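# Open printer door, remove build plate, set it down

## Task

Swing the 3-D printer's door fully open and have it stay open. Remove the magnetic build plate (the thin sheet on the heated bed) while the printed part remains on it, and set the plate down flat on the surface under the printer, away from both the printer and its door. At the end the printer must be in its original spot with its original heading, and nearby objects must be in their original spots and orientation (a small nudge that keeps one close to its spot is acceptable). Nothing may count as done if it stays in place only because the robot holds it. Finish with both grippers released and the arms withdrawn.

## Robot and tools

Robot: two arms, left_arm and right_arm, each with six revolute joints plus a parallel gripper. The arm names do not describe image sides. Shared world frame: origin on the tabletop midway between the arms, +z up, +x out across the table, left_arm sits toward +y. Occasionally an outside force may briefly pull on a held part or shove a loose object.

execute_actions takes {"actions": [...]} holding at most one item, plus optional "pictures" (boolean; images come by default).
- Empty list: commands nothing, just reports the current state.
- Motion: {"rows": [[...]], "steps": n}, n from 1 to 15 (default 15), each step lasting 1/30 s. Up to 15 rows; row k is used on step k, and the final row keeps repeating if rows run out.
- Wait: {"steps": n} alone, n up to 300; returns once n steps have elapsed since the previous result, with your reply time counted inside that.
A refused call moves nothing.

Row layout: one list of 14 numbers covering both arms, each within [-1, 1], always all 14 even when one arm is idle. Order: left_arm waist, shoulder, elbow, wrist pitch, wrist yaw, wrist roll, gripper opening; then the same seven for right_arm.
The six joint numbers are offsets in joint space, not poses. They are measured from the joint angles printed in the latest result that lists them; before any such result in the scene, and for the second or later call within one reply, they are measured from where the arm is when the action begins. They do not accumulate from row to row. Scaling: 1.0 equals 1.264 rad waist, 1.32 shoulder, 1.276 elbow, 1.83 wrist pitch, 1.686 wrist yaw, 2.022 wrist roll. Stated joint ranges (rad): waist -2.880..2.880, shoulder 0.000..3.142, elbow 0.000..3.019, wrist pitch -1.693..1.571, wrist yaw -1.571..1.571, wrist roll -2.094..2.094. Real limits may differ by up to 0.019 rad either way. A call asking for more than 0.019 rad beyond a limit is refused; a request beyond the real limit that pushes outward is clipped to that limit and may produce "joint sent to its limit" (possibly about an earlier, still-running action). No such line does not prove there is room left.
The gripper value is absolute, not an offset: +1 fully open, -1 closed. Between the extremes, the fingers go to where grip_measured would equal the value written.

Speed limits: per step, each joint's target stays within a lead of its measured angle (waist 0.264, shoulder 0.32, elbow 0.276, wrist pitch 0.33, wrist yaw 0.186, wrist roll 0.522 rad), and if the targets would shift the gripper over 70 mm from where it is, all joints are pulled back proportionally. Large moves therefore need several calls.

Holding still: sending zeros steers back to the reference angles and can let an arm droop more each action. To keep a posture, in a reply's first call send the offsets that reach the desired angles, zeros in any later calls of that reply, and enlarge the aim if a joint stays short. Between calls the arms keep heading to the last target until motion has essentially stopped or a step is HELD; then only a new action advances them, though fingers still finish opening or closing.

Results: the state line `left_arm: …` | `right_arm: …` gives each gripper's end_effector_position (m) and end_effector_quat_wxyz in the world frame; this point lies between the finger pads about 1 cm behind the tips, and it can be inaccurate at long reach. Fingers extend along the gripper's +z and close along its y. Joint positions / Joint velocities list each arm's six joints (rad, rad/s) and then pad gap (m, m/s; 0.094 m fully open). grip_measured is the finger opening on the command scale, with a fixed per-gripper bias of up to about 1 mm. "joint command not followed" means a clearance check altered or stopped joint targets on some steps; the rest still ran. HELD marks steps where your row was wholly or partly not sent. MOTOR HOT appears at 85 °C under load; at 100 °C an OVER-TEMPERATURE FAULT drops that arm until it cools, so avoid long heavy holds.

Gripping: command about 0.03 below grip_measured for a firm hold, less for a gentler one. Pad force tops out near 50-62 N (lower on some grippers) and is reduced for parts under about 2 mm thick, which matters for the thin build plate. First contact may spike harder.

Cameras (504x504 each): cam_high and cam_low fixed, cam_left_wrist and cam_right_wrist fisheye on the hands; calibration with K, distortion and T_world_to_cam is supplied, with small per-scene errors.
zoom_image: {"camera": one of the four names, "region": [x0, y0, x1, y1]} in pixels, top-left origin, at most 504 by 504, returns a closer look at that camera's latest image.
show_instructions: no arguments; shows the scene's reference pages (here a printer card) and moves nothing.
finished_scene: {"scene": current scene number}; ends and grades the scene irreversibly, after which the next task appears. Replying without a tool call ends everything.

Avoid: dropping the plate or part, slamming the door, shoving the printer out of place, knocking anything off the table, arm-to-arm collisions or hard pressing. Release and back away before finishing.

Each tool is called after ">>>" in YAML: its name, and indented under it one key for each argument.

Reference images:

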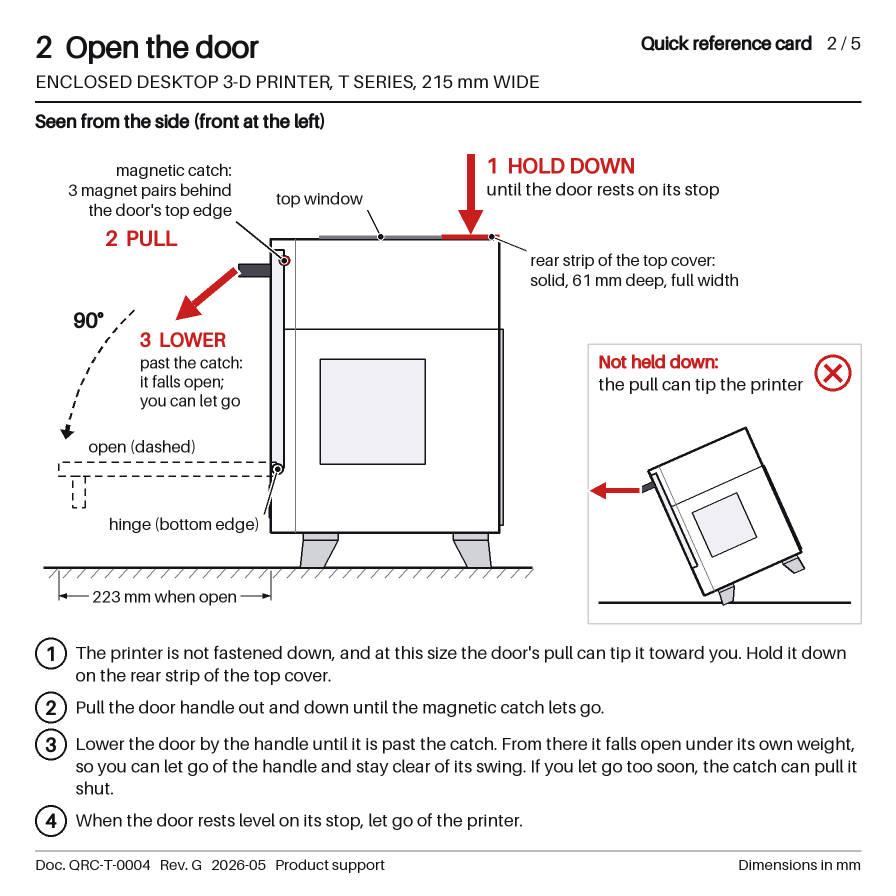

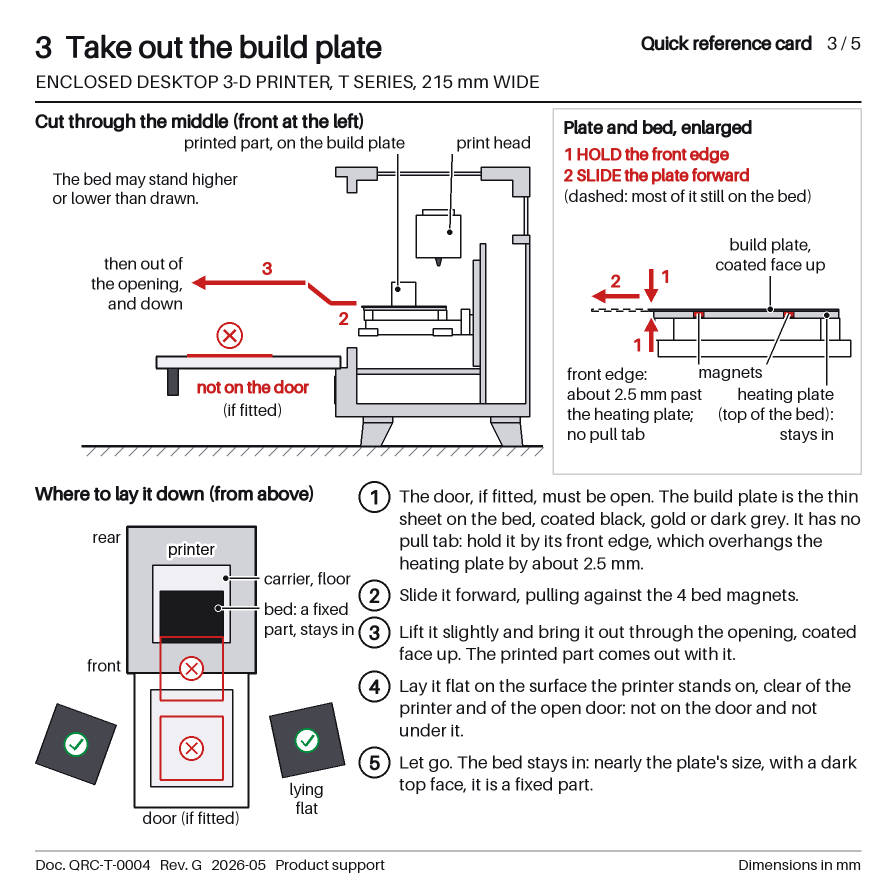

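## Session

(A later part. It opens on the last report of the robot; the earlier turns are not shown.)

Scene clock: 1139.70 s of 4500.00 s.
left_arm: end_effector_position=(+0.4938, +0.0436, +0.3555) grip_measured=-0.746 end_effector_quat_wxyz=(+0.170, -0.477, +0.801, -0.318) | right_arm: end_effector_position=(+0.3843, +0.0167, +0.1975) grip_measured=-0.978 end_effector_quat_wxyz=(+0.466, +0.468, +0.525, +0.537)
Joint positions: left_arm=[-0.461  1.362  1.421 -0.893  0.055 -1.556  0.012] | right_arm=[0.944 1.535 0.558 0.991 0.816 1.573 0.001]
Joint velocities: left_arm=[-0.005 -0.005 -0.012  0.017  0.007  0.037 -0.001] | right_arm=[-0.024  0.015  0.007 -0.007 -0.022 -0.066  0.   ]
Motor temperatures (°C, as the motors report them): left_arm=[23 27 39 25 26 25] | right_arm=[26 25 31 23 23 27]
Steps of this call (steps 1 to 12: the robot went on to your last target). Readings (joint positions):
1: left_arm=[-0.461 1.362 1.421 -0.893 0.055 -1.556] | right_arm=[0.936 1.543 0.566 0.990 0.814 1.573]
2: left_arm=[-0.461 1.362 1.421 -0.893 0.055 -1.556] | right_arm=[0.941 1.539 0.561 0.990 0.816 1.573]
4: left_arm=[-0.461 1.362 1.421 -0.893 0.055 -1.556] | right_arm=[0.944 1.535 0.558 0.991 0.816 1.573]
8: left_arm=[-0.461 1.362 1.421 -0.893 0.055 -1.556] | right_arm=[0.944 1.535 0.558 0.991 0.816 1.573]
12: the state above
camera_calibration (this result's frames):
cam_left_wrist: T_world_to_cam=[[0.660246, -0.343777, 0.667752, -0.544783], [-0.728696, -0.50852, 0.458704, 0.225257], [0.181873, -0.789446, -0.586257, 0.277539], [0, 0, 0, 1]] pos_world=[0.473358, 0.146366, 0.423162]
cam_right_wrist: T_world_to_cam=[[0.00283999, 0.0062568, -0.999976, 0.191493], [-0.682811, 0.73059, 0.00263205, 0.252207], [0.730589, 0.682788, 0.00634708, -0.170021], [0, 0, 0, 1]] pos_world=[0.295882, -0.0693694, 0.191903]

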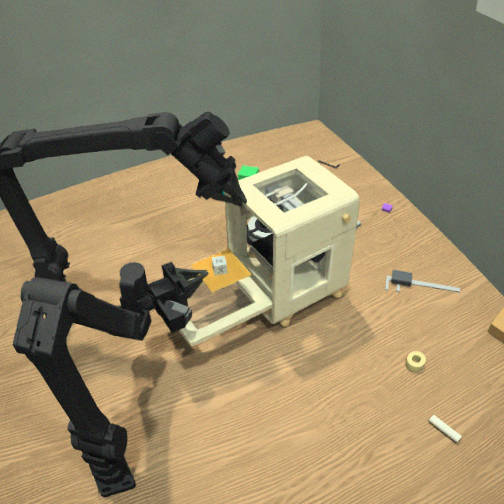

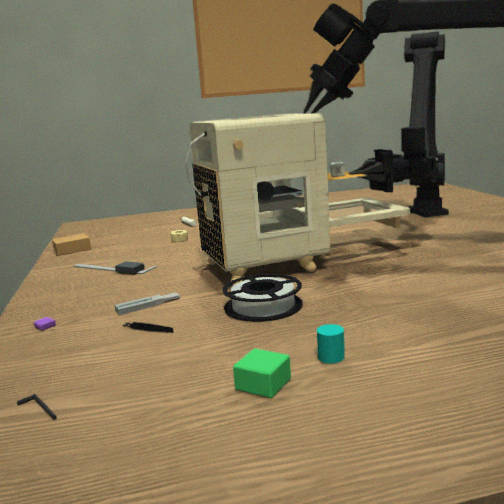

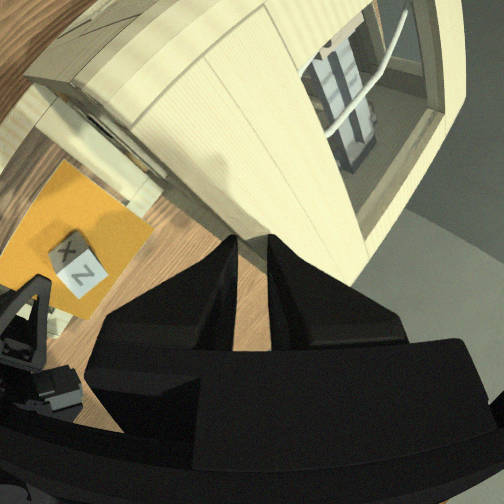

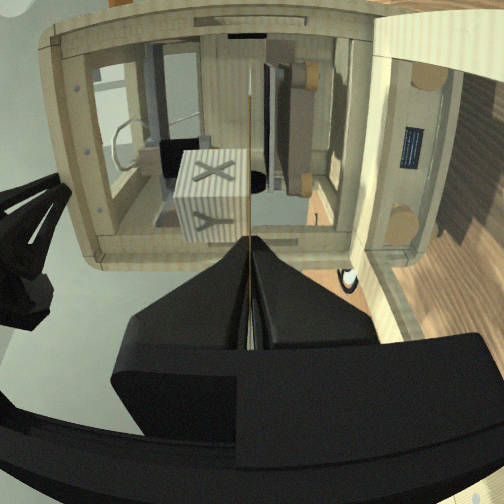

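>>> execute_actions:
  actions:
    - {"rows": [[0.01,0.02,0.025,0,0,0,-0.745, 0,-0.01,0.02,0.015,0.01,0,-1],[0.01,0.02,0.025,0,0,0,-0.745, 0,-0.01,0.02,0.015,0.025,0,-1],[0.01,0.02,0.025,0,0,0,-0.745, 0,-0.01,0.02,0.015,0.045,0,-1],[0.01,0.02,0.025,0,0,0,-0.745, 0,-0.01,0.02,0.015,0.065,0,-1],[0.01,0.02,0.025,0,0,0,-0.745, 0,-0.01,0.02,0.015,0.085,0,-1],[0.01,0.02,0.025,0,0,0,-0.745, 0,-0.01,0.02,0.015,0.105,0,-1],[0.01,0.02,0.025,0,0,0,-0.745, 0,-0.01,0.02,0.015,0.125,0,-1],[0.01,0.02,0.025,0,0,0,-0.745, 0,-0.01,0.02,0.015,0.145,0,-1],[0.01,0.02,0.025,0,0,0,-0.745, -0.01,-0.01,0.02,0.015,0.165,0,-1],[0.01,0.02,0.025,0,0,0,-0.745, -0.02,-0.01,0.02,0.015,0.185,0,-1],[0.01,0.02,0.025,0,0,0,-0.745, -0.03,-0.01,0.02,0.015,0.205,0,-1],[0.01,0.02,0.025,0,0,0,-0.745, -0.045,-0.01,0.02,0.015,0.225,0,-1],[0.01,0.02,0.025,0,0,0,-0.745, -0.06,-0.01,0.02,0.015,0.245,0,-1],[0.01,0.02,0.025,0,0,0,-0.745, -0.075,-0.01,0.02,0.015,0.265,0,-1],[0.01,0.02,0.025,0,0,0,-0.745, -0.09,-0.01,0.02,0.015,0.28,0,-1]], "steps": 15}
  pictures: false

>>> execute_actions:
  actions:
    - {"rows": [[0.01,0.02,0.025,0,0,0,-0.745, -0.05,-0.01,0.02,0.015,0.03,0,-1],[0.01,0.02,0.025,0,0,0,-0.745, -0.065,-0.01,0.02,0.015,0.03,0,-1],[0.01,0.02,0.025,0,0,0,-0.745, -0.08,-0.01,0.02,0.015,0.03,0,-1],[0.01,0.02,0.025,0,0,0,-0.745, -0.095,-0.01,0.02,0.015,0.03,0,-1],[0.01,0.02,0.025,0,0,0,-0.745, -0.11,-0.01,0.02,0.015,0.03,0,-1],[0.01,0.02,0.025,0,0,0,-0.745, -0.125,-0.01,0.02,0.015,0.03,0,-1],[0.01,0.02,0.025,0,0,0,-0.745, -0.14,-0.01,0.02,0.015,0.03,0,-1],[0.01,0.02,0.025,0,0,0,-0.745, -0.155,-0.01,0.02,0.015,0.03,0,-1],[0.01,0.02,0.025,0,0,0,-0.745, -0.17,-0.01,0.02,0.015,0.03,0,-1],[0.01,0.02,0.025,0,0,0,-0.745, -0.185,-0.01,0.02,0.015,0.03,0,-1],[0.01,0.02,0.025,0,0,0,-0.745, -0.2,-0.01,0.02,0.015,0.03,0,-1]], "steps": 15}

Scene clock: 1178.57 s of 4500.00 s.
left_arm: end_effector_position=(+0.4938, +0.0436, +0.3555) grip_measured=-0.746 end_effector_quat_wxyz=(+0.170, -0.477, +0.801, -0.318) | right_arm: end_effector_position=(+0.3907, -0.0812, +0.1966) grip_measured=-0.978 end_effector_quat_wxyz=(+0.582, +0.586, +0.393, +0.404)
Joint positions: left_arm=[-0.461  1.362  1.421 -0.893  0.055 -1.556  0.012] | right_arm=[0.886 1.535 0.558 0.991 1.26  1.573 0.001]
Joint velocities: left_arm=[-0.005 -0.015 -0.007  0.002  0.007  0.022 -0.001] | right_arm=[-0.62  -0.005  0.002 -0.007  0.828 -0.037  0.001]
Motor temperatures (°C, as the motors report them): left_arm=[23 27 39 25 26 25] | right_arm=[26 25 31 23 23 27]
Steps of this call (steps 1 to 30: the robot went on to your last target; steps 31 to 90: nothing new was sent; then 35.37 s passed at rest; steps 91 to 105: all 15 steps of this action). Readings (joint positions):
91: left_arm=[-0.461 1.362 1.421 -0.893 0.055 -1.556] | right_arm=[0.944 1.535 0.558 0.991 0.822 1.573]
92: left_arm=[-0.461 1.362 1.421 -0.893 0.055 -1.556] | right_arm=[0.944 1.535 0.558 0.991 0.838 1.573]
94: left_arm=[-0.461 1.362 1.421 -0.893 0.055 -1.556] | right_arm=[0.944 1.535 0.558 0.991 0.895 1.573]
98: left_arm=[-0.461 1.362 1.421 -0.893 0.055 -1.556] | right_arm=[0.944 1.535 0.558 0.991 1.030 1.573]
105: the state above

Scene clock: 1179.07 s of 4500.00 s.
left_arm: end_effector_position=(+0.4938, +0.0436, +0.3555) grip_measured=-0.746 end_effector_quat_wxyz=(+0.170, -0.477, +0.801, -0.318) | right_arm: end_effector_position=(+0.4287, -0.1954, +0.1964) grip_measured=-0.978 end_effector_quat_wxyz=(+0.637, +0.640, +0.298, +0.309)
Joint positions: left_arm=[-0.461  1.362  1.421 -0.893  0.055 -1.556  0.012] | right_arm=[0.626 1.535 0.558 0.991 1.309 1.573 0.001]
Joint velocities: left_arm=[ 0.005 -0.005  0.012  0.012 -0.022 -0.022 -0.001] | right_arm=[-0.093 -0.005  0.002  0.002 -0.066 -0.022 -0.001]
Motor temperatures (°C, as the motors report them): left_arm=[23 27 39 25 26 25] | right_arm=[26 25 31 23 23 27]
Steps of this call (steps 1 to 15: all 15 steps of this action). Readings (joint positions):
1: left_arm=[-0.461 1.362 1.421 -0.893 0.055 -1.556] | right_arm=[0.865 1.535 0.558 0.991 1.287 1.573]
2: left_arm=[-0.461 1.362 1.421 -0.893 0.055 -1.556] | right_arm=[0.843 1.535 0.558 0.991 1.302 1.573]
4: left_arm=[-0.461 1.362 1.421 -0.893 0.055 -1.556] | right_arm=[0.802 1.535 0.558 0.991 1.307 1.573]
8: left_arm=[-0.461 1.362 1.421 -0.893 0.055 -1.556] | right_arm=[0.728 1.535 0.558 0.991 1.308 1.573]
15: the state above
camera_calibration (this result's frames):
cam_left_wrist: T_world_to_cam=[[0.660246, -0.343777, 0.667752, -0.544783], [-0.728696, -0.50852, 0.458704, 0.225257], [0.181873, -0.789446, -0.586257, 0.277539], [0, 0, 0, 1]] pos_world=[0.473358, 0.146366, 0.423162]
cam_right_wrist: T_world_to_cam=[[0.00387003, 0.0088178, -0.999954, 0.191686], [0.0593406, 0.998197, 0.00903197, 0.170351], [0.99823, -0.0593728, 0.00333979, -0.316728], [0, 0, 0, 1]] pos_world=[0.305317, -0.190539, 0.191197]

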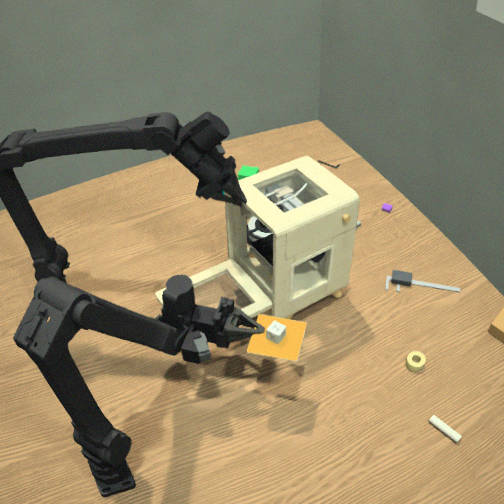

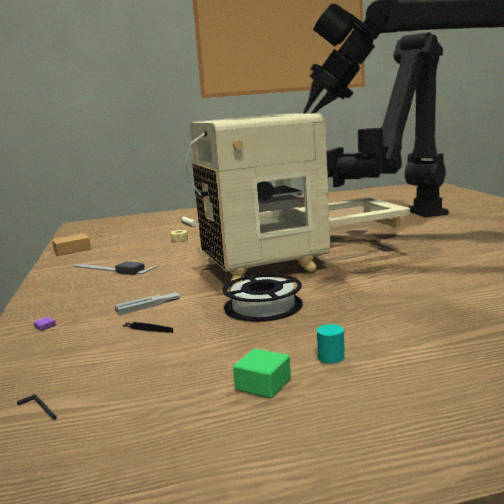

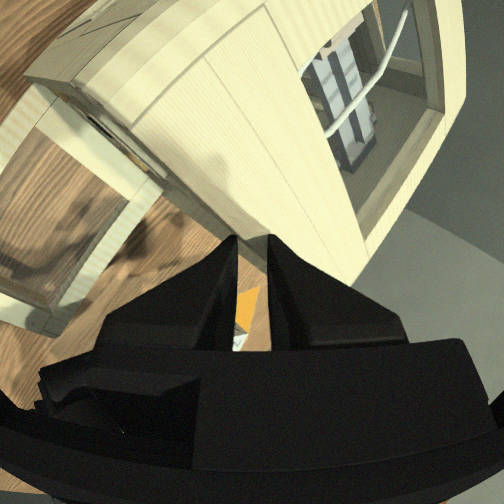

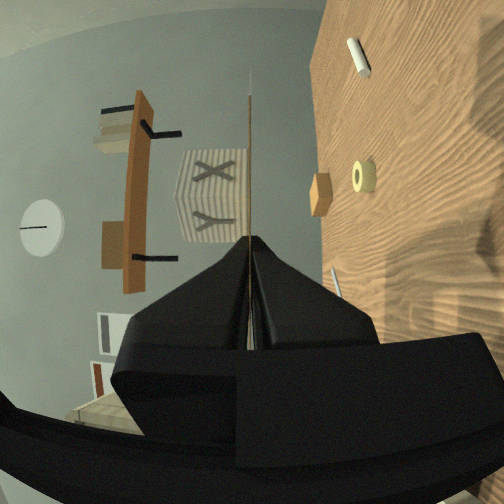

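>>> execute_actions:
  actions:
    - {"rows": [[0.01,0.02,0.025,0,0,0,-0.745, -0.015,-0.01,0.02,0.015,-0.005,0,-1],[0.01,0.02,0.025,0,0,0,-0.745, -0.025,-0.01,0.02,0.015,-0.015,0,-1],[0.01,0.02,0.025,0,0,0,-0.745, -0.037,-0.01,0.02,0.015,-0.03,0,-1],[0.01,0.02,0.025,0,0,0,-0.745, -0.049,-0.01,0.02,0.015,-0.047,0,-1],[0.01,0.02,0.025,0,0,0,-0.745, -0.061,-0.01,0.02,0.015,-0.065,0,-1],[0.01,0.02,0.025,0,0,0,-0.745, -0.073,-0.01,0.02,0.015,-0.083,0,-1],[0.01,0.02,0.025,0,0,0,-0.745, -0.085,-0.01,0.02,0.015,-0.101,0,-1],[0.01,0.02,0.025,0,0,0,-0.745, -0.097,-0.01,0.02,0.015,-0.119,0,-1],[0.01,0.02,0.025,0,0,0,-0.745, -0.109,-0.01,0.02,0.015,-0.137,0,-1],[0.01,0.02,0.025,0,0,0,-0.745, -0.121,-0.01,0.02,0.015,-0.155,0,-1],[0.01,0.02,0.025,0,0,0,-0.745, -0.133,-0.01,0.02,0.015,-0.173,0,-1],[0.01,0.02,0.025,0,0,0,-0.745, -0.145,-0.01,0.02,0.015,-0.191,0,-1],[0.01,0.02,0.025,0,0,0,-0.745, -0.157,-0.01,0.02,0.015,-0.209,0,-1],[0.01,0.02,0.025,0,0,0,-0.745, -0.169,-0.01,0.02,0.015,-0.227,0,-1],[0.01,0.02,0.025,0,0,0,-0.745, -0.181,-0.01,0.02,0.015,-0.245,0,-1]], "steps": 15}
  pictures: false

>>> execute_actions:
  actions:
    - {"rows": [[0.01,0.02,0.025,0,0,0,-0.745, -0.045,-0.01,0.02,0.015,-0.036,0,-1],[0.01,0.02,0.025,0,0,0,-0.745, -0.055,-0.01,0.02,0.015,-0.054,0,-1],[0.01,0.02,0.025,0,0,0,-0.745, -0.065,-0.01,0.02,0.015,-0.072,0,-1],[0.01,0.02,0.025,0,0,0,-0.745, -0.075,-0.01,0.02,0.015,-0.09,0,-1],[0.01,0.02,0.025,0,0,0,-0.745, -0.085,-0.01,0.02,0.015,-0.108,0,-1],[0.01,0.02,0.025,0,0,0,-0.745, -0.095,-0.01,0.02,0.015,-0.126,0,-1],[0.01,0.02,0.025,0,0,0,-0.745, -0.105,-0.01,0.02,0.015,-0.144,0,-1],[0.01,0.02,0.025,0,0,0,-0.745, -0.115,-0.01,0.02,0.015,-0.162,0,-1],[0.01,0.02,0.025,0,0,0,-0.745, -0.125,-0.01,0.02,0.015,-0.18,0,-1],[0.01,0.02,0.025,0,0,0,-0.745, -0.135,-0.01,0.02,0.015,-0.198,0,-1],[0.01,0.02,0.025,0,0,0,-0.745, -0.145,-0.01,0.02,0.015,-0.216,0,-1],[0.01,0.02,0.025,0,0,0,-0.745, -0.155,-0.01,0.02,0.015,-0.234,0,-1],[0.01,0.02,0.025,0,0,0,-0.745, -0.165,-0.01,0.02,0.015,-0.252,0,-1],[0.01,0.02,0.025,0,0,0,-0.745, -0.175,-0.01,0.02,0.015,-0.27,0,-1],[0.01,0.02,0.025,0,0,0,-0.745, -0.185,-0.01,0.02,0.015,-0.288,0,-1]], "steps": 15}
  pictures: false

>>> execute_actions:
  actions:
    - {"rows": [[0.01,0.02,0.025,0,0,0,-0.745, -0.04,-0.01,0.02,0.015,-0.036,0,-1],[0.01,0.02,0.025,0,0,0,-0.745, -0.05,-0.01,0.02,0.015,-0.054,0,-1],[0.01,0.02,0.025,0,0,0,-0.745, -0.06,-0.01,0.02,0.015,-0.072,0,-1],[0.01,0.02,0.025,0,0,0,-0.745, -0.07,-0.01,0.02,0.015,-0.09,0,-1],[0.01,0.02,0.025,0,0,0,-0.745, -0.08,-0.01,0.02,0.015,-0.108,0,-1],[0.01,0.02,0.025,0,0,0,-0.745, -0.09,-0.01,0.02,0.015,-0.126,0,-1],[0.01,0.02,0.025,0,0,0,-0.745, -0.1,-0.01,0.02,0.015,-0.144,0,-1],[0.01,0.02,0.025,0,0,0,-0.745, -0.11,-0.01,0.02,0.015,-0.162,0,-1],[0.01,0.02,0.025,0,0,0,-0.745, -0.118,-0.01,0.02,0.015,-0.18,0,-1],[0.01,0.02,0.025,0,0,0,-0.745, -0.125,-0.01,0.02,0.015,-0.198,0,-1],[0.01,0.02,0.025,0,0,0,-0.745, -0.131,-0.01,0.02,0.015,-0.216,0,-1],[0.01,0.02,0.025,0,0,0,-0.745, -0.136,-0.01,0.02,0.015,-0.234,0,-1],[0.01,0.02,0.025,0,0,0,-0.745, -0.14,-0.01,0.02,0.015,-0.25,0,-1],[0.01,0.02,0.025,0,0,0,-0.745, -0.14,-0.01,0.02,0.015,-0.265,0,-1],[0.01,0.02,0.025,0,0,0,-0.745, -0.14,-0.01,0.02,0.015,-0.279,0,-1]], "steps": 15}
  pictures: false

>>> execute_actions:
  actions:
    - {"steps": 8}

Scene clock: 1231.23 s of 4500.00 s.
left_arm: end_effector_position=(+0.4938, +0.0436, +0.3555) grip_measured=-0.746 end_effector_quat_wxyz=(+0.170, -0.477, +0.801, -0.318) | right_arm: end_effector_position=(+0.4826, -0.2310, +0.1973) grip_measured=-0.978 end_effector_quat_wxyz=(+0.608, +0.607, +0.356, +0.368)
Joint positions: left_arm=[-0.461  1.362  1.421 -0.893  0.055 -1.556  0.012] | right_arm=[0.428 1.535 0.558 0.991 0.925 1.573 0.001]
Joint velocities: left_arm=[ 0.005 -0.015  0.002  0.007 -0.051 -0.007  0.   ] | right_arm=[-0.435 -0.005  0.012 -0.002 -0.74   0.051 -0.   ]
Motor temperatures (°C, as the motors report them): left_arm=[23 27 39 25 26 25] | right_arm=[26 25 31 23 23 27]
Steps of this call (steps 1 to 15: the robot went on to your last target; steps 16 to 90: nothing new was sent; then 48.67 s passed at rest; steps 91 to 105: all 15 steps of this action). Readings (joint positions):
91: left_arm=[-0.461 1.362 1.421 -0.893 0.055 -1.556] | right_arm=[0.625 1.535 0.558 0.991 1.307 1.573]
92: left_arm=[-0.461 1.362 1.421 -0.893 0.055 -1.556] | right_arm=[0.622 1.535 0.558 0.991 1.297 1.573]
94: left_arm=[-0.461 1.362 1.421 -0.893 0.055 -1.556] | right_arm=[0.608 1.535 0.558 0.991 1.254 1.573]
98: left_arm=[-0.461 1.362 1.421 -0.893 0.055 -1.556] | right_arm=[0.545 1.535 0.558 0.991 1.136 1.573]
105: the state above

Scene clock: 1231.73 s of 4500.00 s.
left_arm: end_effector_position=(+0.4938, +0.0436, +0.3555) grip_measured=-0.746 end_effector_quat_wxyz=(+0.170, -0.477, +0.801, -0.318) | right_arm: end_effector_position=(+0.5219, -0.2605, +0.1980) grip_measured=-0.978 end_effector_quat_wxyz=(+0.558, +0.555, +0.431, +0.441)
Joint positions: left_arm=[-0.461  1.362  1.421 -0.893  0.055 -1.556  0.012] | right_arm=[0.225 1.535 0.558 0.991 0.467 1.573 0.001]
Joint velocities: left_arm=[-0.015 -0.005 -0.007 -0.007 -0.037  0.007 -0.   ] | right_arm=[-0.396  0.005 -0.007 -0.007 -0.857 -0.007 -0.   ]
Motor temperatures (°C, as the motors report them): left_arm=[23 27 39 25 26 25] | right_arm=[26 25 31 23 23 27]
Steps of this call (steps 1 to 15: all 15 steps of this action). Readings (joint positions):
1: left_arm=[-0.461 1.362 1.421 -0.893 0.055 -1.556] | right_arm=[0.413 1.535 0.558 0.991 0.893 1.573]
2: left_arm=[-0.461 1.362 1.421 -0.893 0.055 -1.556] | right_arm=[0.397 1.535 0.558 0.991 0.862 1.573]
4: left_arm=[-0.461 1.362 1.421 -0.893 0.055 -1.556] | right_arm=[0.365 1.535 0.558 0.991 0.801 1.573]
8: left_arm=[-0.461 1.362 1.421 -0.893 0.055 -1.556] | right_arm=[0.309 1.535 0.558 0.991 0.681 1.573]
15: the state above

Scene clock: 1232.23 s of 4500.00 s.
left_arm: end_effector_position=(+0.4938, +0.0436, +0.3555) grip_measured=-0.746 end_effector_quat_wxyz=(+0.170, -0.477, +0.801, -0.318) | right_arm: end_effector_position=(+0.5355, -0.2769, +0.1983) grip_measured=-0.978 end_effector_quat_wxyz=(+0.496, +0.490, +0.503, +0.511)
Joint positions: left_arm=[-0.461  1.362  1.421 -0.893  0.055 -1.556  0.012] | right_arm=[0.051 1.535 0.558 0.991 0.022 1.573 0.001]
Joint velocities: left_arm=[-0.005 -0.015  0.007 -0.007 -0.007 -0.051  0.   ] | right_arm=[-0.103 -0.024  0.002 -0.007 -0.725 -0.081 -0.   ]
Motor temperatures (°C, as the motors report them): left_arm=[23 27 39 25 26 25] | right_arm=[26 25 31 23 23 27]
Steps of this call (steps 1 to 15: all 15 steps of this action). Readings (joint positions):
1: left_arm=[-0.461 1.362 1.421 -0.893 0.055 -1.556] | right_arm=[0.212 1.535 0.558 0.991 0.436 1.573]
2: left_arm=[-0.461 1.362 1.421 -0.893 0.055 -1.556] | right_arm=[0.198 1.535 0.558 0.991 0.404 1.573]
4: left_arm=[-0.461 1.362 1.421 -0.893 0.055 -1.556] | right_arm=[0.169 1.535 0.558 0.991 0.344 1.573]
8: left_arm=[-0.461 1.362 1.421 -0.893 0.055 -1.556] | right_arm=[0.113 1.535 0.558 0.991 0.223 1.573]
15: the state above

Scene clock: 1232.50 s of 4500.00 s.
left_arm: end_effector_position=(+0.4938, +0.0436, +0.3555) grip_measured=-0.746 end_effector_quat_wxyz=(+0.170, -0.477, +0.801, -0.318) | right_arm: end_effector_position=(+0.5354, -0.2737, +0.1983) grip_measured=-0.978 end_effector_quat_wxyz=(+0.490, +0.484, +0.508, +0.517)
Joint positions: left_arm=[-0.461  1.362  1.421 -0.893  0.055 -1.556  0.012] | right_arm=[ 0.05   1.535  0.558  0.991 -0.     1.573  0.001]
Joint velocities: left_arm=[-0.005 -0.005  0.012 -0.012 -0.022  0.007  0.   ] | right_arm=[-0.024 -0.005 -0.012  0.002  0.022  0.037  0.   ]
Motor temperatures (°C, as the motors report them): left_arm=[23 27 39 25 26 25] | right_arm=[26 25 31 23 23 27]
Steps of this call (steps 1 to 8: the robot went on to your last target). Readings (joint positions):
1: left_arm=[-0.461 1.362 1.421 -0.893 0.055 -1.556] | right_arm=[0.050 1.535 0.558 0.991 0.008 1.573]
2: left_arm=[-0.461 1.362 1.421 -0.893 0.055 -1.556] | right_arm=[0.050 1.535 0.558 0.991 0.003 1.573]
4: left_arm=[-0.461 1.362 1.421 -0.893 0.055 -1.556] | right_arm=[0.050 1.535 0.558 0.991 0.000 1.573]
8: the state above
camera_calibration (this result's frames):
cam_left_wrist: T_world_to_cam=[[0.660246, -0.343777, 0.667752, -0.544783], [-0.728696, -0.50852, 0.458704, 0.225257], [0.181873, -0.789446, -0.586257, 0.277539], [0, 0, 0, 1]] pos_world=[0.473358, 0.146366, 0.423162]
cam_right_wrist: T_world_to_cam=[[0.00840818, -0.0043044, -0.999955, 0.18779], [-0.623574, 0.781717, -0.00860833, 0.552069], [0.781719, 0.623618, 0.00388871, -0.125173], [0, 0, 0, 1]] pos_world=[0.440527, -0.352693, 0.19302]

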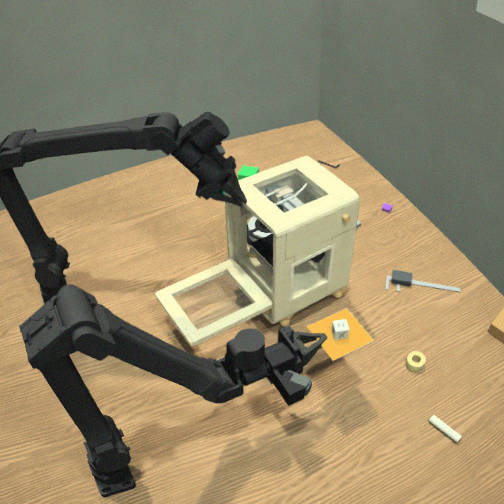

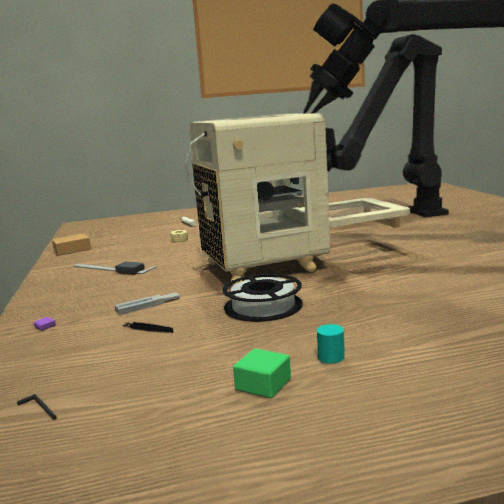

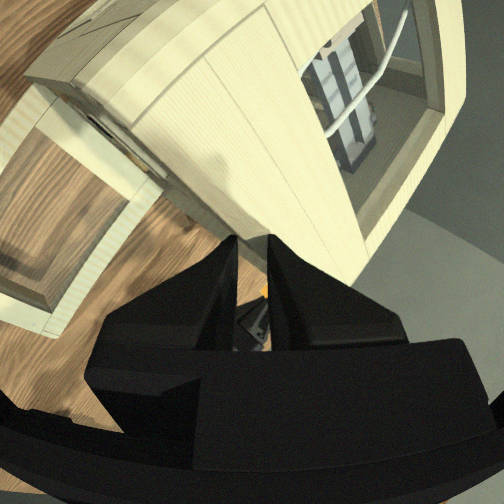

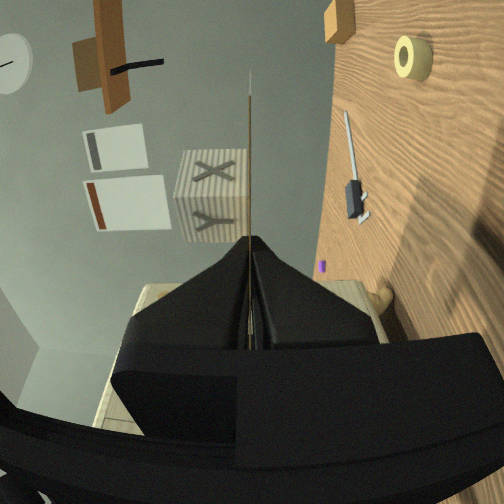

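>>> execute_actions:
  actions:
    - {"rows": [[0.01,0.02,0.025,0,0,0,-0.745, 0,0.003,0,-0.008,0,0,-1],[0.01,0.02,0.025,0,0,0,-0.745, 0,0.005,-0.005,-0.013,0,0,-1],[0.01,0.02,0.025,0,0,0,-0.745, 0,0.008,-0.011,-0.019,0,0,-1],[0.01,0.02,0.025,0,0,0,-0.745, 0,0.011,-0.017,-0.026,0,0,-1],[0.01,0.02,0.025,0,0,0,-0.745, 0,0.014,-0.023,-0.033,0,0,-1],[0.01,0.02,0.025,0,0,0,-0.745, 0,0.017,-0.029,-0.04,0,0,-1],[0.01,0.02,0.025,0,0,0,-0.745, 0,0.02,-0.035,-0.047,0,0,-1],[0.01,0.02,0.025,0,0,0,-0.745, 0,0.023,-0.041,-0.054,0,0,-1],[0.01,0.02,0.025,0,0,0,-0.745, 0,0.026,-0.047,-0.061,0,0,-1],[0.01,0.02,0.025,0,0,0,-0.745, 0,0.029,-0.053,-0.068,0,0,-1],[0.01,0.02,0.025,0,0,0,-0.745, 0,0.032,-0.059,-0.075,0,0,-1],[0.01,0.02,0.025,0,0,0,-0.745, 0,0.035,-0.065,-0.082,0,0,-1],[0.01,0.02,0.025,0,0,0,-0.745, 0,0.038,-0.071,-0.089,0,0,-1],[0.01,0.02,0.025,0,0,0,-0.745, 0,0.041,-0.077,-0.096,0,0,-1],[0.01,0.02,0.025,0,0,0,-0.745, 0,0.0428,-0.083,-0.103,0,0,-1]], "steps": 15}
  pictures: false

>>> execute_actions:
  actions:
    - {"steps": 8}
  pictures: false

>>> execute_actions:
  actions:
    - {"rows": [[0.01,0.02,0.025,0,0,0,-0.745, 0,0,0.01,-0.012,0,0,-1],[0.01,0.02,0.025,0,0,0,-0.745, 0,0,0.01,-0.018,0,0,-1],[0.01,0.02,0.025,0,0,0,-0.745, 0,0,0.01,-0.024,0,0,-1],[0.01,0.02,0.025,0,0,0,-0.745, 0,0,0.01,-0.03,0,0,-1],[0.01,0.02,0.025,0,0,0,-0.745, 0,0,0.01,-0.036,0,0,-1],[0.01,0.02,0.025,0,0,0,-0.745, 0,0,0.01,-0.042,0,0,-1],[0.01,0.02,0.025,0,0,0,-0.745, 0,0,0.01,-0.048,0,0,-1],[0.01,0.02,0.025,0,0,0,-0.745, 0,0,0.01,-0.054,0,0,-1],[0.01,0.02,0.025,0,0,0,-0.745, 0,0,0.01,-0.06,0,0,-1],[0.01,0.02,0.025,0,0,0,-0.745, 0,0,0.01,-0.066,0,0,-1],[0.01,0.02,0.025,0,0,0,-0.745, 0,0,0.01,-0.072,0,0,-1],[0.01,0.02,0.025,0,0,0,-0.745, 0,0,0.01,-0.077,0,0,-1],[0.01,0.02,0.025,0,0,0,-0.745, 0,0,0.01,-0.081,0,0,-1]], "steps": 15}
  pictures: false

>>> execute_actions:
  actions:
    - {"steps": 6}

Scene clock: 1264.43 s of 4500.00 s.
left_arm: end_effector_position=(+0.4938, +0.0436, +0.3555) grip_measured=-0.746 end_effector_quat_wxyz=(+0.170, -0.477, +0.801, -0.318) | right_arm: end_effector_position=(+0.4989, -0.2756, +0.0964) grip_measured=-0.978 end_effector_quat_wxyz=(+0.414, +0.551, +0.578, +0.436)
Joint positions: left_arm=[-0.461  1.362  1.421 -0.893  0.055 -1.556  0.012] | right_arm=[ 0.05   1.588  0.469  0.839 -0.     1.573  0.001]
Joint velocities: left_arm=[-0.015 -0.005  0.007 -0.022  0.022  0.007 -0.   ] | right_arm=[-0.015  0.112 -0.217 -0.403 -0.022 -0.066 -0.001]
Motor temperatures (°C, as the motors report them): left_arm=[23 27 39 25 26 25] | right_arm=[26 25 31 23 23 27]
Steps of this call (steps 1 to 30: the robot went on to your last target; steps 31 to 90: nothing new was sent; then 28.43 s passed at rest; steps 91 to 105: all 15 steps of this action). Readings (joint positions):
91: left_arm=[-0.461 1.362 1.421 -0.893 0.055 -1.556] | right_arm=[0.050 1.535 0.558 0.991 -0.000 1.573]
92: left_arm=[-0.461 1.362 1.421 -0.893 0.055 -1.556] | right_arm=[0.050 1.535 0.558 0.989 -0.000 1.573]
94: left_arm=[-0.461 1.362 1.421 -0.893 0.055 -1.556] | right_arm=[0.050 1.537 0.557 0.977 -0.000 1.573]
98: left_arm=[-0.461 1.362 1.421 -0.893 0.055 -1.556] | right_arm=[0.050 1.548 0.531 0.933 -0.000 1.573]
105: the state above

Scene clock: 1264.70 s of 4500.00 s.
left_arm: end_effector_position=(+0.4938, +0.0436, +0.3555) grip_measured=-0.746 end_effector_quat_wxyz=(+0.170, -0.477, +0.801, -0.318) | right_arm: end_effector_position=(+0.4882, -0.2761, +0.0771) grip_measured=-0.978 end_effector_quat_wxyz=(+0.398, +0.563, +0.590, +0.419)
Joint positions: left_arm=[-0.461  1.362  1.421 -0.893  0.055 -1.556  0.012] | right_arm=[ 0.05   1.599  0.45   0.811 -0.     1.573  0.001]
Joint velocities: left_arm=[-0.005 -0.005 -0.002  0.017 -0.022 -0.066 -0.   ] | right_arm=[-0.015 -0.015 -0.002  0.002  0.007  0.022  0.   ]
Motor temperatures (°C, as the motors report them): left_arm=[23 27 39 25 26 25] | right_arm=[26 25 31 23 23 27]
Steps of this call (steps 1 to 8: the robot went on to your last target). Readings (joint positions):
1: left_arm=[-0.461 1.362 1.421 -0.893 0.055 -1.556] | right_arm=[0.050 1.591 0.462 0.828 -0.000 1.573]
2: left_arm=[-0.461 1.362 1.421 -0.893 0.055 -1.556] | right_arm=[0.050 1.595 0.456 0.820 -0.000 1.573]
4: left_arm=[-0.461 1.362 1.421 -0.893 0.055 -1.556] | right_arm=[0.050 1.598 0.450 0.813 -0.000 1.573]
8: the state above

Scene clock: 1265.20 s of 4500.00 s.
left_arm: end_effector_position=(+0.4938, +0.0436, +0.3555) grip_measured=-0.746 end_effector_quat_wxyz=(+0.170, -0.477, +0.801, -0.318) | right_arm: end_effector_position=(+0.4756, -0.2767, +0.0475) grip_measured=-0.978 end_effector_quat_wxyz=(+0.361, +0.588, +0.617, +0.380)
Joint positions: left_arm=[-0.461  1.362  1.421 -0.893  0.055 -1.556  0.012] | right_arm=[ 0.05   1.599  0.45   0.681 -0.     1.573  0.001]
Joint velocities: left_arm=[-0.005 -0.005  0.002 -0.002  0.007  0.007 -0.001] | right_arm=[ 0.005 -0.005 -0.017 -0.129 -0.022 -0.037 -0.001]
Motor temperatures (°C, as the motors report them): left_arm=[23 27 39 25 26 25] | right_arm=[26 25 31 23 23 27]
Steps of this call (steps 1 to 15: all 15 steps of this action). Readings (joint positions):
1: left_arm=[-0.461 1.362 1.421 -0.893 0.055 -1.556] | right_arm=[0.050 1.599 0.450 0.810 -0.000 1.573]
2: left_arm=[-0.461 1.362 1.421 -0.893 0.055 -1.556] | right_arm=[0.050 1.599 0.450 0.806 -0.000 1.573]
4: left_arm=[-0.461 1.362 1.421 -0.893 0.055 -1.556] | right_arm=[0.050 1.599 0.450 0.789 -0.000 1.573]
8: left_arm=[-0.461 1.362 1.421 -0.893 0.055 -1.556] | right_arm=[0.050 1.599 0.450 0.747 -0.000 1.573]
15: the state above

Scene clock: 1265.40 s of 4500.00 s.
left_arm: end_effector_position=(+0.4938, +0.0436, +0.3555) grip_measured=-0.746 end_effector_quat_wxyz=(+0.170, -0.477, +0.801, -0.318) | right_arm: end_effector_position=(+0.4751, -0.2767, +0.0465) grip_measured=-0.978 end_effector_quat_wxyz=(+0.359, +0.589, +0.617, +0.378)
Joint positions: left_arm=[-0.461  1.362  1.421 -0.893  0.055 -1.556  0.012] | right_arm=[ 0.05   1.599  0.45   0.676 -0.     1.573  0.001]
Joint velocities: left_arm=[ 0.005  0.005  0.002  0.017 -0.095 -0.037  0.   ] | right_arm=[ 0.005 -0.015  0.012 -0.022  0.051 -0.037 -0.001]
Motor temperatures (°C, as the motors report them): left_arm=[23 27 39 25 26 25] | right_arm=[26 25 31 23 23 27]
Steps of this call (steps 1 to 6: the robot went on to your last target). Readings (joint positions):
1: left_arm=[-0.461 1.362 1.421 -0.893 0.055 -1.556] | right_arm=[0.050 1.599 0.450 0.678 -0.000 1.573]
2: left_arm=[-0.461 1.362 1.421 -0.893 0.055 -1.556] | right_arm=[0.050 1.599 0.450 0.677 -0.000 1.573]
4: left_arm=[-0.461 1.362 1.421 -0.893 0.055 -1.556] | right_arm=[0.050 1.599 0.450 0.676 -0.000 1.573]
6: the state above
camera_calibration (this result's frames):
cam_left_wrist: T_world_to_cam=[[0.660246, -0.343777, 0.667752, -0.544783], [-0.728696, -0.50852, 0.458704, 0.225257], [0.181873, -0.789446, -0.586257, 0.277539], [0, 0, 0, 1]] pos_world=[0.473358, 0.146366, 0.423162]
cam_right_wrist: T_world_to_cam=[[-0.460382, -0.0277077, -0.887288, 0.247482], [-0.559667, 0.784908, 0.265881, 0.473256], [0.689073, 0.618993, -0.376864, -0.015106], [0, 0, 0, 1]] pos_world=[0.389211, -0.355255, 0.0880652]

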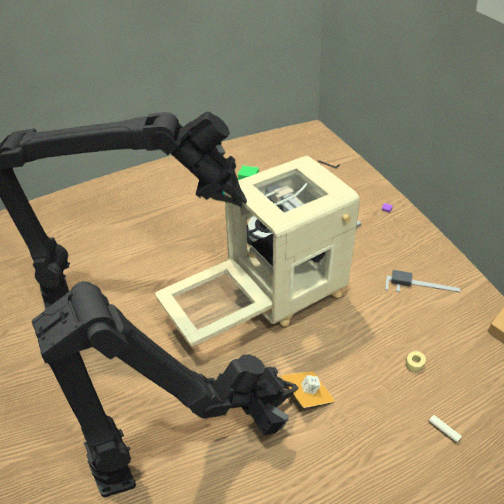

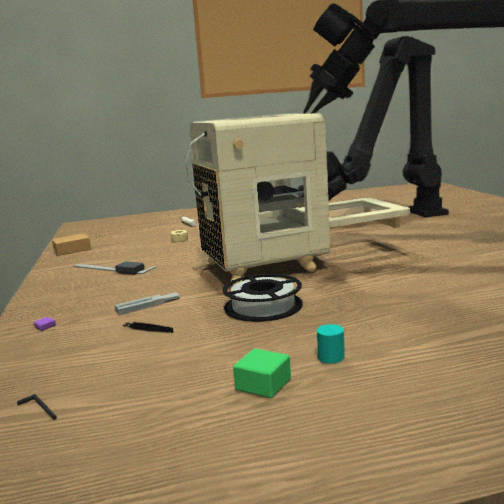

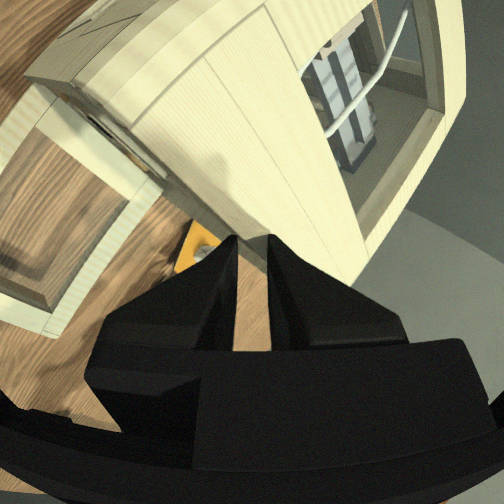

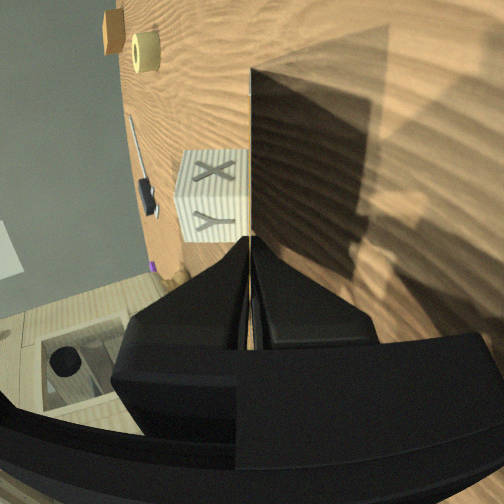

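>>> execute_actions:
  actions:
    - {"rows": [[0.01,0.02,0.025,0,0,0,-0.745, 0,0,0.01,-0.011,0,0,-1],[0.01,0.02,0.025,0,0,0,-0.745, 0,0,0.01,-0.012,0,0,-1],[0.01,0.02,0.025,0,0,0,-0.745, 0,0,0.01,-0.013,0,0,-1],[0.01,0.02,0.025,0,0,0,-0.745, 0,0,0.01,-0.014,0,0,-1],[0.01,0.02,0.025,0,0,0,-0.745, 0,0,0.01,-0.015,0,0,-1],[0.01,0.02,0.025,0,0,0,-0.745, 0,0,0.01,-0.016,0,0,-1],[0.01,0.02,0.025,0,0,0,-0.745, 0,0,0.01,-0.017,0,0,-1],[0.01,0.02,0.025,0,0,0,-0.745, 0,0,0.01,-0.018,0,0,-1],[0.01,0.02,0.025,0,0,0,-0.745, 0,0,0.01,-0.019,0,0,-1],[0.01,0.02,0.025,0,0,0,-0.745, 0,0,0.01,-0.02,0,0,-1]], "steps": 15}
  pictures: false

Scene clock: 1274.83 s of 4500.00 s.
left_arm: end_effector_position=(+0.4938, +0.0436, +0.3555) grip_measured=-0.746 end_effector_quat_wxyz=(+0.170, -0.477, +0.801, -0.318) | right_arm: end_effector_position=(+0.4739, -0.2768, +0.0443) grip_measured=-0.978 end_effector_quat_wxyz=(+0.356, +0.591, +0.619, +0.375)
Joint positions: left_arm=[-0.461  1.362  1.421 -0.893  0.055 -1.556  0.012] | right_arm=[ 0.05   1.599  0.45   0.666 -0.     1.573  0.001]
Joint velocities: left_arm=[ 0.005 -0.015 -0.012  0.022  0.007  0.007  0.001] | right_arm=[ 0.005  0.005 -0.007  0.002 -0.081  0.022  0.   ]
Motor temperatures (°C, as the motors report them): left_arm=[23 27 39 25 26 25] | right_arm=[26 25 31 23 23 27]
Steps of this call (steps 1 to 15: the robot went on to your last target; steps 16 to 90: nothing new was sent; then 5.93 s passed at rest; steps 91 to 105: all 15 steps of this action). Readings (joint positions):
91: left_arm=[-0.461 1.362 1.421 -0.893 0.055 -1.556] | right_arm=[0.050 1.599 0.450 0.675 -0.000 1.573]
92: left_arm=[-0.461 1.362 1.421 -0.893 0.055 -1.556] | right_arm=[0.050 1.599 0.450 0.673 -0.000 1.573]
94: left_arm=[-0.461 1.362 1.421 -0.893 0.055 -1.556] | right_arm=[0.050 1.599 0.450 0.671 -0.000 1.573]
98: left_arm=[-0.461 1.362 1.421 -0.893 0.055 -1.556] | right_arm=[0.050 1.599 0.450 0.668 -0.000 1.573]
105: the state above

>>> execute_actions:
  actions:
    - {"rows": [[0.01,0.02,0.025,0,0,0,-0.745, 0,-0.01,0.03,0,0,0,-0.96],[0.01,0.02,0.025,0,0,0,-0.745, 0,-0.01,0.03,0,0,0,-0.94],[0.01,0.02,0.025,0,0,0,-0.745, 0,-0.01,0.03,0,0,0,-0.92],[0.01,0.02,0.025,0,0,0,-0.745, 0,-0.01,0.03,0,0,0,-0.90],[0.01,0.02,0.025,0,0,0,-0.745, 0,-0.01,0.03,0,0,0,-0.88],[0.01,0.02,0.025,0,0,0,-0.745, 0,-0.01,0.03,0,0,0,-0.86],[0.01,0.02,0.025,0,0,0,-0.745, 0,-0.01,0.03,0,0,0,-0.84],[0.01,0.02,0.025,0,0,0,-0.745, 0,-0.01,0.03,0,0,0,-0.82],[0.01,0.02,0.025,0,0,0,-0.745, 0,-0.01,0.03,0,0,0,-0.79],[0.01,0.02,0.025,0,0,0,-0.745, 0,-0.01,0.03,0,0,0,-0.76],[0.01,0.02,0.025,0,0,0,-0.745, 0,-0.01,0.03,0,0,0,-0.73],[0.01,0.02,0.025,0,0,0,-0.745, 0,-0.01,0.03,0,0,0,-0.70],[0.01,0.02,0.025,0,0,0,-0.745, 0,-0.01,0.03,0,0,0,-0.67],[0.01,0.02,0.025,0,0,0,-0.745, 0,-0.01,0.03,0,0,0,-0.64]], "steps": 15}
  pictures: false

>>> execute_actions:
  actions:
    - {"rows": [[0.01,0.02,0.025,0,0,0,-0.745, 0,-0.015,0.043,-0.008,0,0,-0.64],[0.01,0.02,0.025,0,0,0,-0.745, 0,-0.016,0.0455,-0.014,0,0,-0.64],[0.01,0.02,0.025,0,0,0,-0.745, 0,-0.0168,0.0478,-0.0205,0,0,-0.64],[0.01,0.02,0.025,0,0,0,-0.745, 0,-0.0176,0.05,-0.027,0,0,-0.64],[0.01,0.02,0.025,0,0,0,-0.745, 0,-0.0185,0.0523,-0.0335,0,0,-0.64],[0.01,0.02,0.025,0,0,0,-0.745, 0,-0.0193,0.0546,-0.04,0,0,-0.64],[0.01,0.02,0.025,0,0,0,-0.745, 0,-0.0202,0.0569,-0.0465,0,0,-0.64],[0.01,0.02,0.025,0,0,0,-0.745, 0,-0.021,0.0592,-0.053,0,0,-0.64],[0.01,0.02,0.025,0,0,0,-0.745, 0,-0.0218,0.0615,-0.0595,0,0,-0.64],[0.01,0.02,0.025,0,0,0,-0.745, 0,-0.0227,0.0638,-0.066,0,0,-0.64],[0.01,0.02,0.025,0,0,0,-0.745, 0,-0.0235,0.066,-0.0725,0,0,-0.64],[0.01,0.02,0.025,0,0,0,-0.745, 0,-0.0243,0.0684,-0.079,0,0,-0.64],[0.01,0.02,0.025,0,0,0,-0.745, 0,-0.0252,0.0707,-0.0855,0,0,-0.64],[0.01,0.02,0.025,0,0,0,-0.745, 0,-0.026,0.073,-0.092,0,0,-0.64],[0.01,0.02,0.025,0,0,0,-0.745, 0,-0.027,0.075,-0.098,0,0,-0.64]], "steps": 15}
  pictures: false

>>> execute_actions:
  actions:
    - {"steps": 8}

Scene clock: 1303.10 s of 4500.00 s.
left_arm: end_effector_position=(+0.4938, +0.0436, +0.3555) grip_measured=-0.746 end_effector_quat_wxyz=(+0.170, -0.477, +0.801, -0.318) | right_arm: end_effector_position=(+0.4742, -0.2768, +0.0446) grip_measured=-0.645 end_effector_quat_wxyz=(+0.356, +0.590, +0.619, +0.376)
Joint positions: left_arm=[-0.461  1.362  1.421 -0.893  0.055 -1.556  0.012] | right_arm=[ 0.05   1.598  0.45   0.666 -0.     1.573  0.017]
Joint velocities: left_arm=[-0.005 -0.005 -0.007  0.007  0.022 -0.037  0.   ] | right_arm=[ 0.015 -0.005 -0.017  0.012 -0.007 -0.022  0.007]
Motor temperatures (°C, as the motors report them): left_arm=[23 27 39 25 26 25] | right_arm=[26 25 30 23 23 27]
Steps of this call (steps 1 to 15: the robot went on to your last target; steps 16 to 90: nothing new was sent; then 24.77 s passed at rest; steps 91 to 105: all 15 steps of this action). Readings (joint positions):
91: left_arm=[-0.461 1.362 1.421 -0.893 0.055 -1.556] | right_arm=[0.050 1.598 0.450 0.666 -0.000 1.573]
92: left_arm=[-0.461 1.362 1.421 -0.893 0.055 -1.556] | right_arm=[0.050 1.598 0.450 0.666 -0.000 1.573]
94: left_arm=[-0.461 1.362 1.421 -0.893 0.055 -1.556] | right_arm=[0.050 1.598 0.450 0.666 -0.000 1.573]
98: left_arm=[-0.461 1.362 1.421 -0.893 0.055 -1.556] | right_arm=[0.050 1.598 0.450 0.666 -0.000 1.573]
105: the state above

Scene clock: 1303.60 s of 4500.00 s.
left_arm: end_effector_position=(+0.4938, +0.0436, +0.3555) grip_measured=-0.746 end_effector_quat_wxyz=(+0.170, -0.477, +0.801, -0.318) | right_arm: end_effector_position=(+0.4779, -0.2766, +0.0383) grip_measured=-0.642 end_effector_quat_wxyz=(+0.332, +0.605, +0.634, +0.350)
Joint positions: left_arm=[-0.461  1.362  1.421 -0.893  0.055 -1.556  0.012] | right_arm=[ 0.05   1.582  0.492  0.525 -0.     1.573  0.017]
Joint velocities: left_arm=[-0.015 -0.005  0.017 -0.002 -0.007  0.022  0.001] | right_arm=[-0.024 -0.034  0.076 -0.33  -0.022  0.022  0.   ]
Motor temperatures (°C, as the motors report them): left_arm=[23 27 39 25 26 25] | right_arm=[26 25 30 23 23 27]
Steps of this call (steps 1 to 15: all 15 steps of this action). Readings (joint positions):
1: left_arm=[-0.461 1.362 1.421 -0.893 0.055 -1.556] | right_arm=[0.050 1.598 0.450 0.666 -0.000 1.573]
2: left_arm=[-0.461 1.362 1.421 -0.893 0.055 -1.556] | right_arm=[0.050 1.598 0.452 0.664 -0.000 1.573]
4: left_arm=[-0.461 1.362 1.421 -0.893 0.055 -1.556] | right_arm=[0.050 1.596 0.458 0.650 -0.000 1.573]
8: left_arm=[-0.461 1.362 1.421 -0.893 0.055 -1.556] | right_arm=[0.050 1.590 0.473 0.608 -0.000 1.573]
15: the state above

Scene clock: 1303.87 s of 4500.00 s.
left_arm: end_effector_position=(+0.4938, +0.0436, +0.3555) grip_measured=-0.746 end_effector_quat_wxyz=(+0.170, -0.477, +0.801, -0.318) | right_arm: end_effector_position=(+0.4769, -0.2766, +0.0357) grip_measured=-0.642 end_effector_quat_wxyz=(+0.327, +0.607, +0.637, +0.344)
Joint positions: left_arm=[-0.461  1.362  1.421 -0.893  0.055 -1.556  0.012] | right_arm=[ 0.05   1.58   0.496  0.502 -0.     1.573  0.017]
Joint velocities: left_arm=[-0.005 -0.005  0.012  0.002  0.081  0.022 -0.   ] | right_arm=[ 0.005  0.005  0.002 -0.007  0.037  0.037 -0.001]
Motor temperatures (°C, as the motors report them): left_arm=[23 27 39 25 26 25] | right_arm=[26 25 30 23 23 27]
Steps of this call (steps 1 to 8: the robot went on to your last target). Readings (joint positions):
1: left_arm=[-0.461 1.362 1.421 -0.893 0.055 -1.556] | right_arm=[0.050 1.581 0.494 0.516 -0.000 1.573]
2: left_arm=[-0.461 1.362 1.421 -0.893 0.055 -1.556] | right_arm=[0.050 1.581 0.495 0.510 -0.000 1.573]
4: left_arm=[-0.461 1.362 1.421 -0.893 0.055 -1.556] | right_arm=[0.050 1.580 0.496 0.505 -0.000 1.573]
8: the state above
camera_calibration (this result's frames):
cam_left_wrist: T_world_to_cam=[[0.660246, -0.343777, 0.667752, -0.544783], [-0.728696, -0.50852, 0.458704, 0.225257], [0.181873, -0.789446, -0.586257, 0.277539], [0, 0, 0, 1]] pos_world=[0.473358, 0.146366, 0.423162]
cam_right_wrist: T_world_to_cam=[[-0.553819, -0.0323724, -0.832008, 0.280036], [-0.527788, 0.786499, 0.320716, 0.460395], [0.643991, 0.616742, -0.452664, 0.00303969], [0, 0, 0, 1]] pos_world=[0.396123, -0.35491, 0.0867122]

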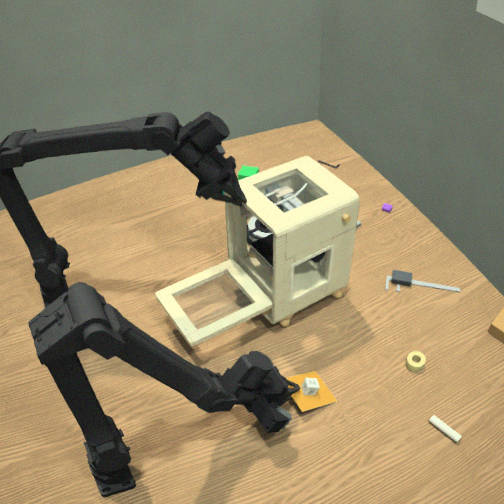

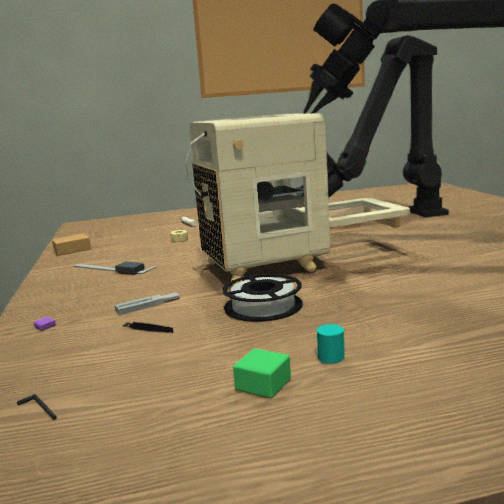

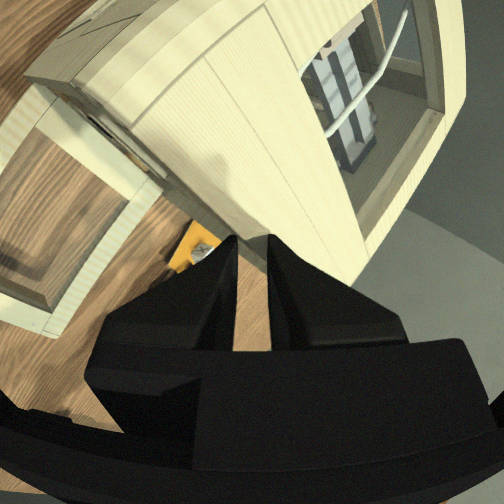

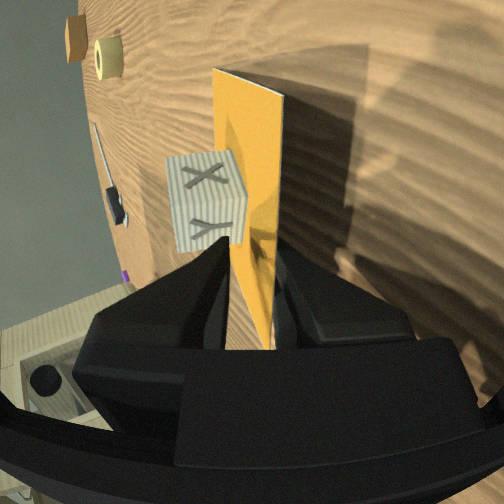

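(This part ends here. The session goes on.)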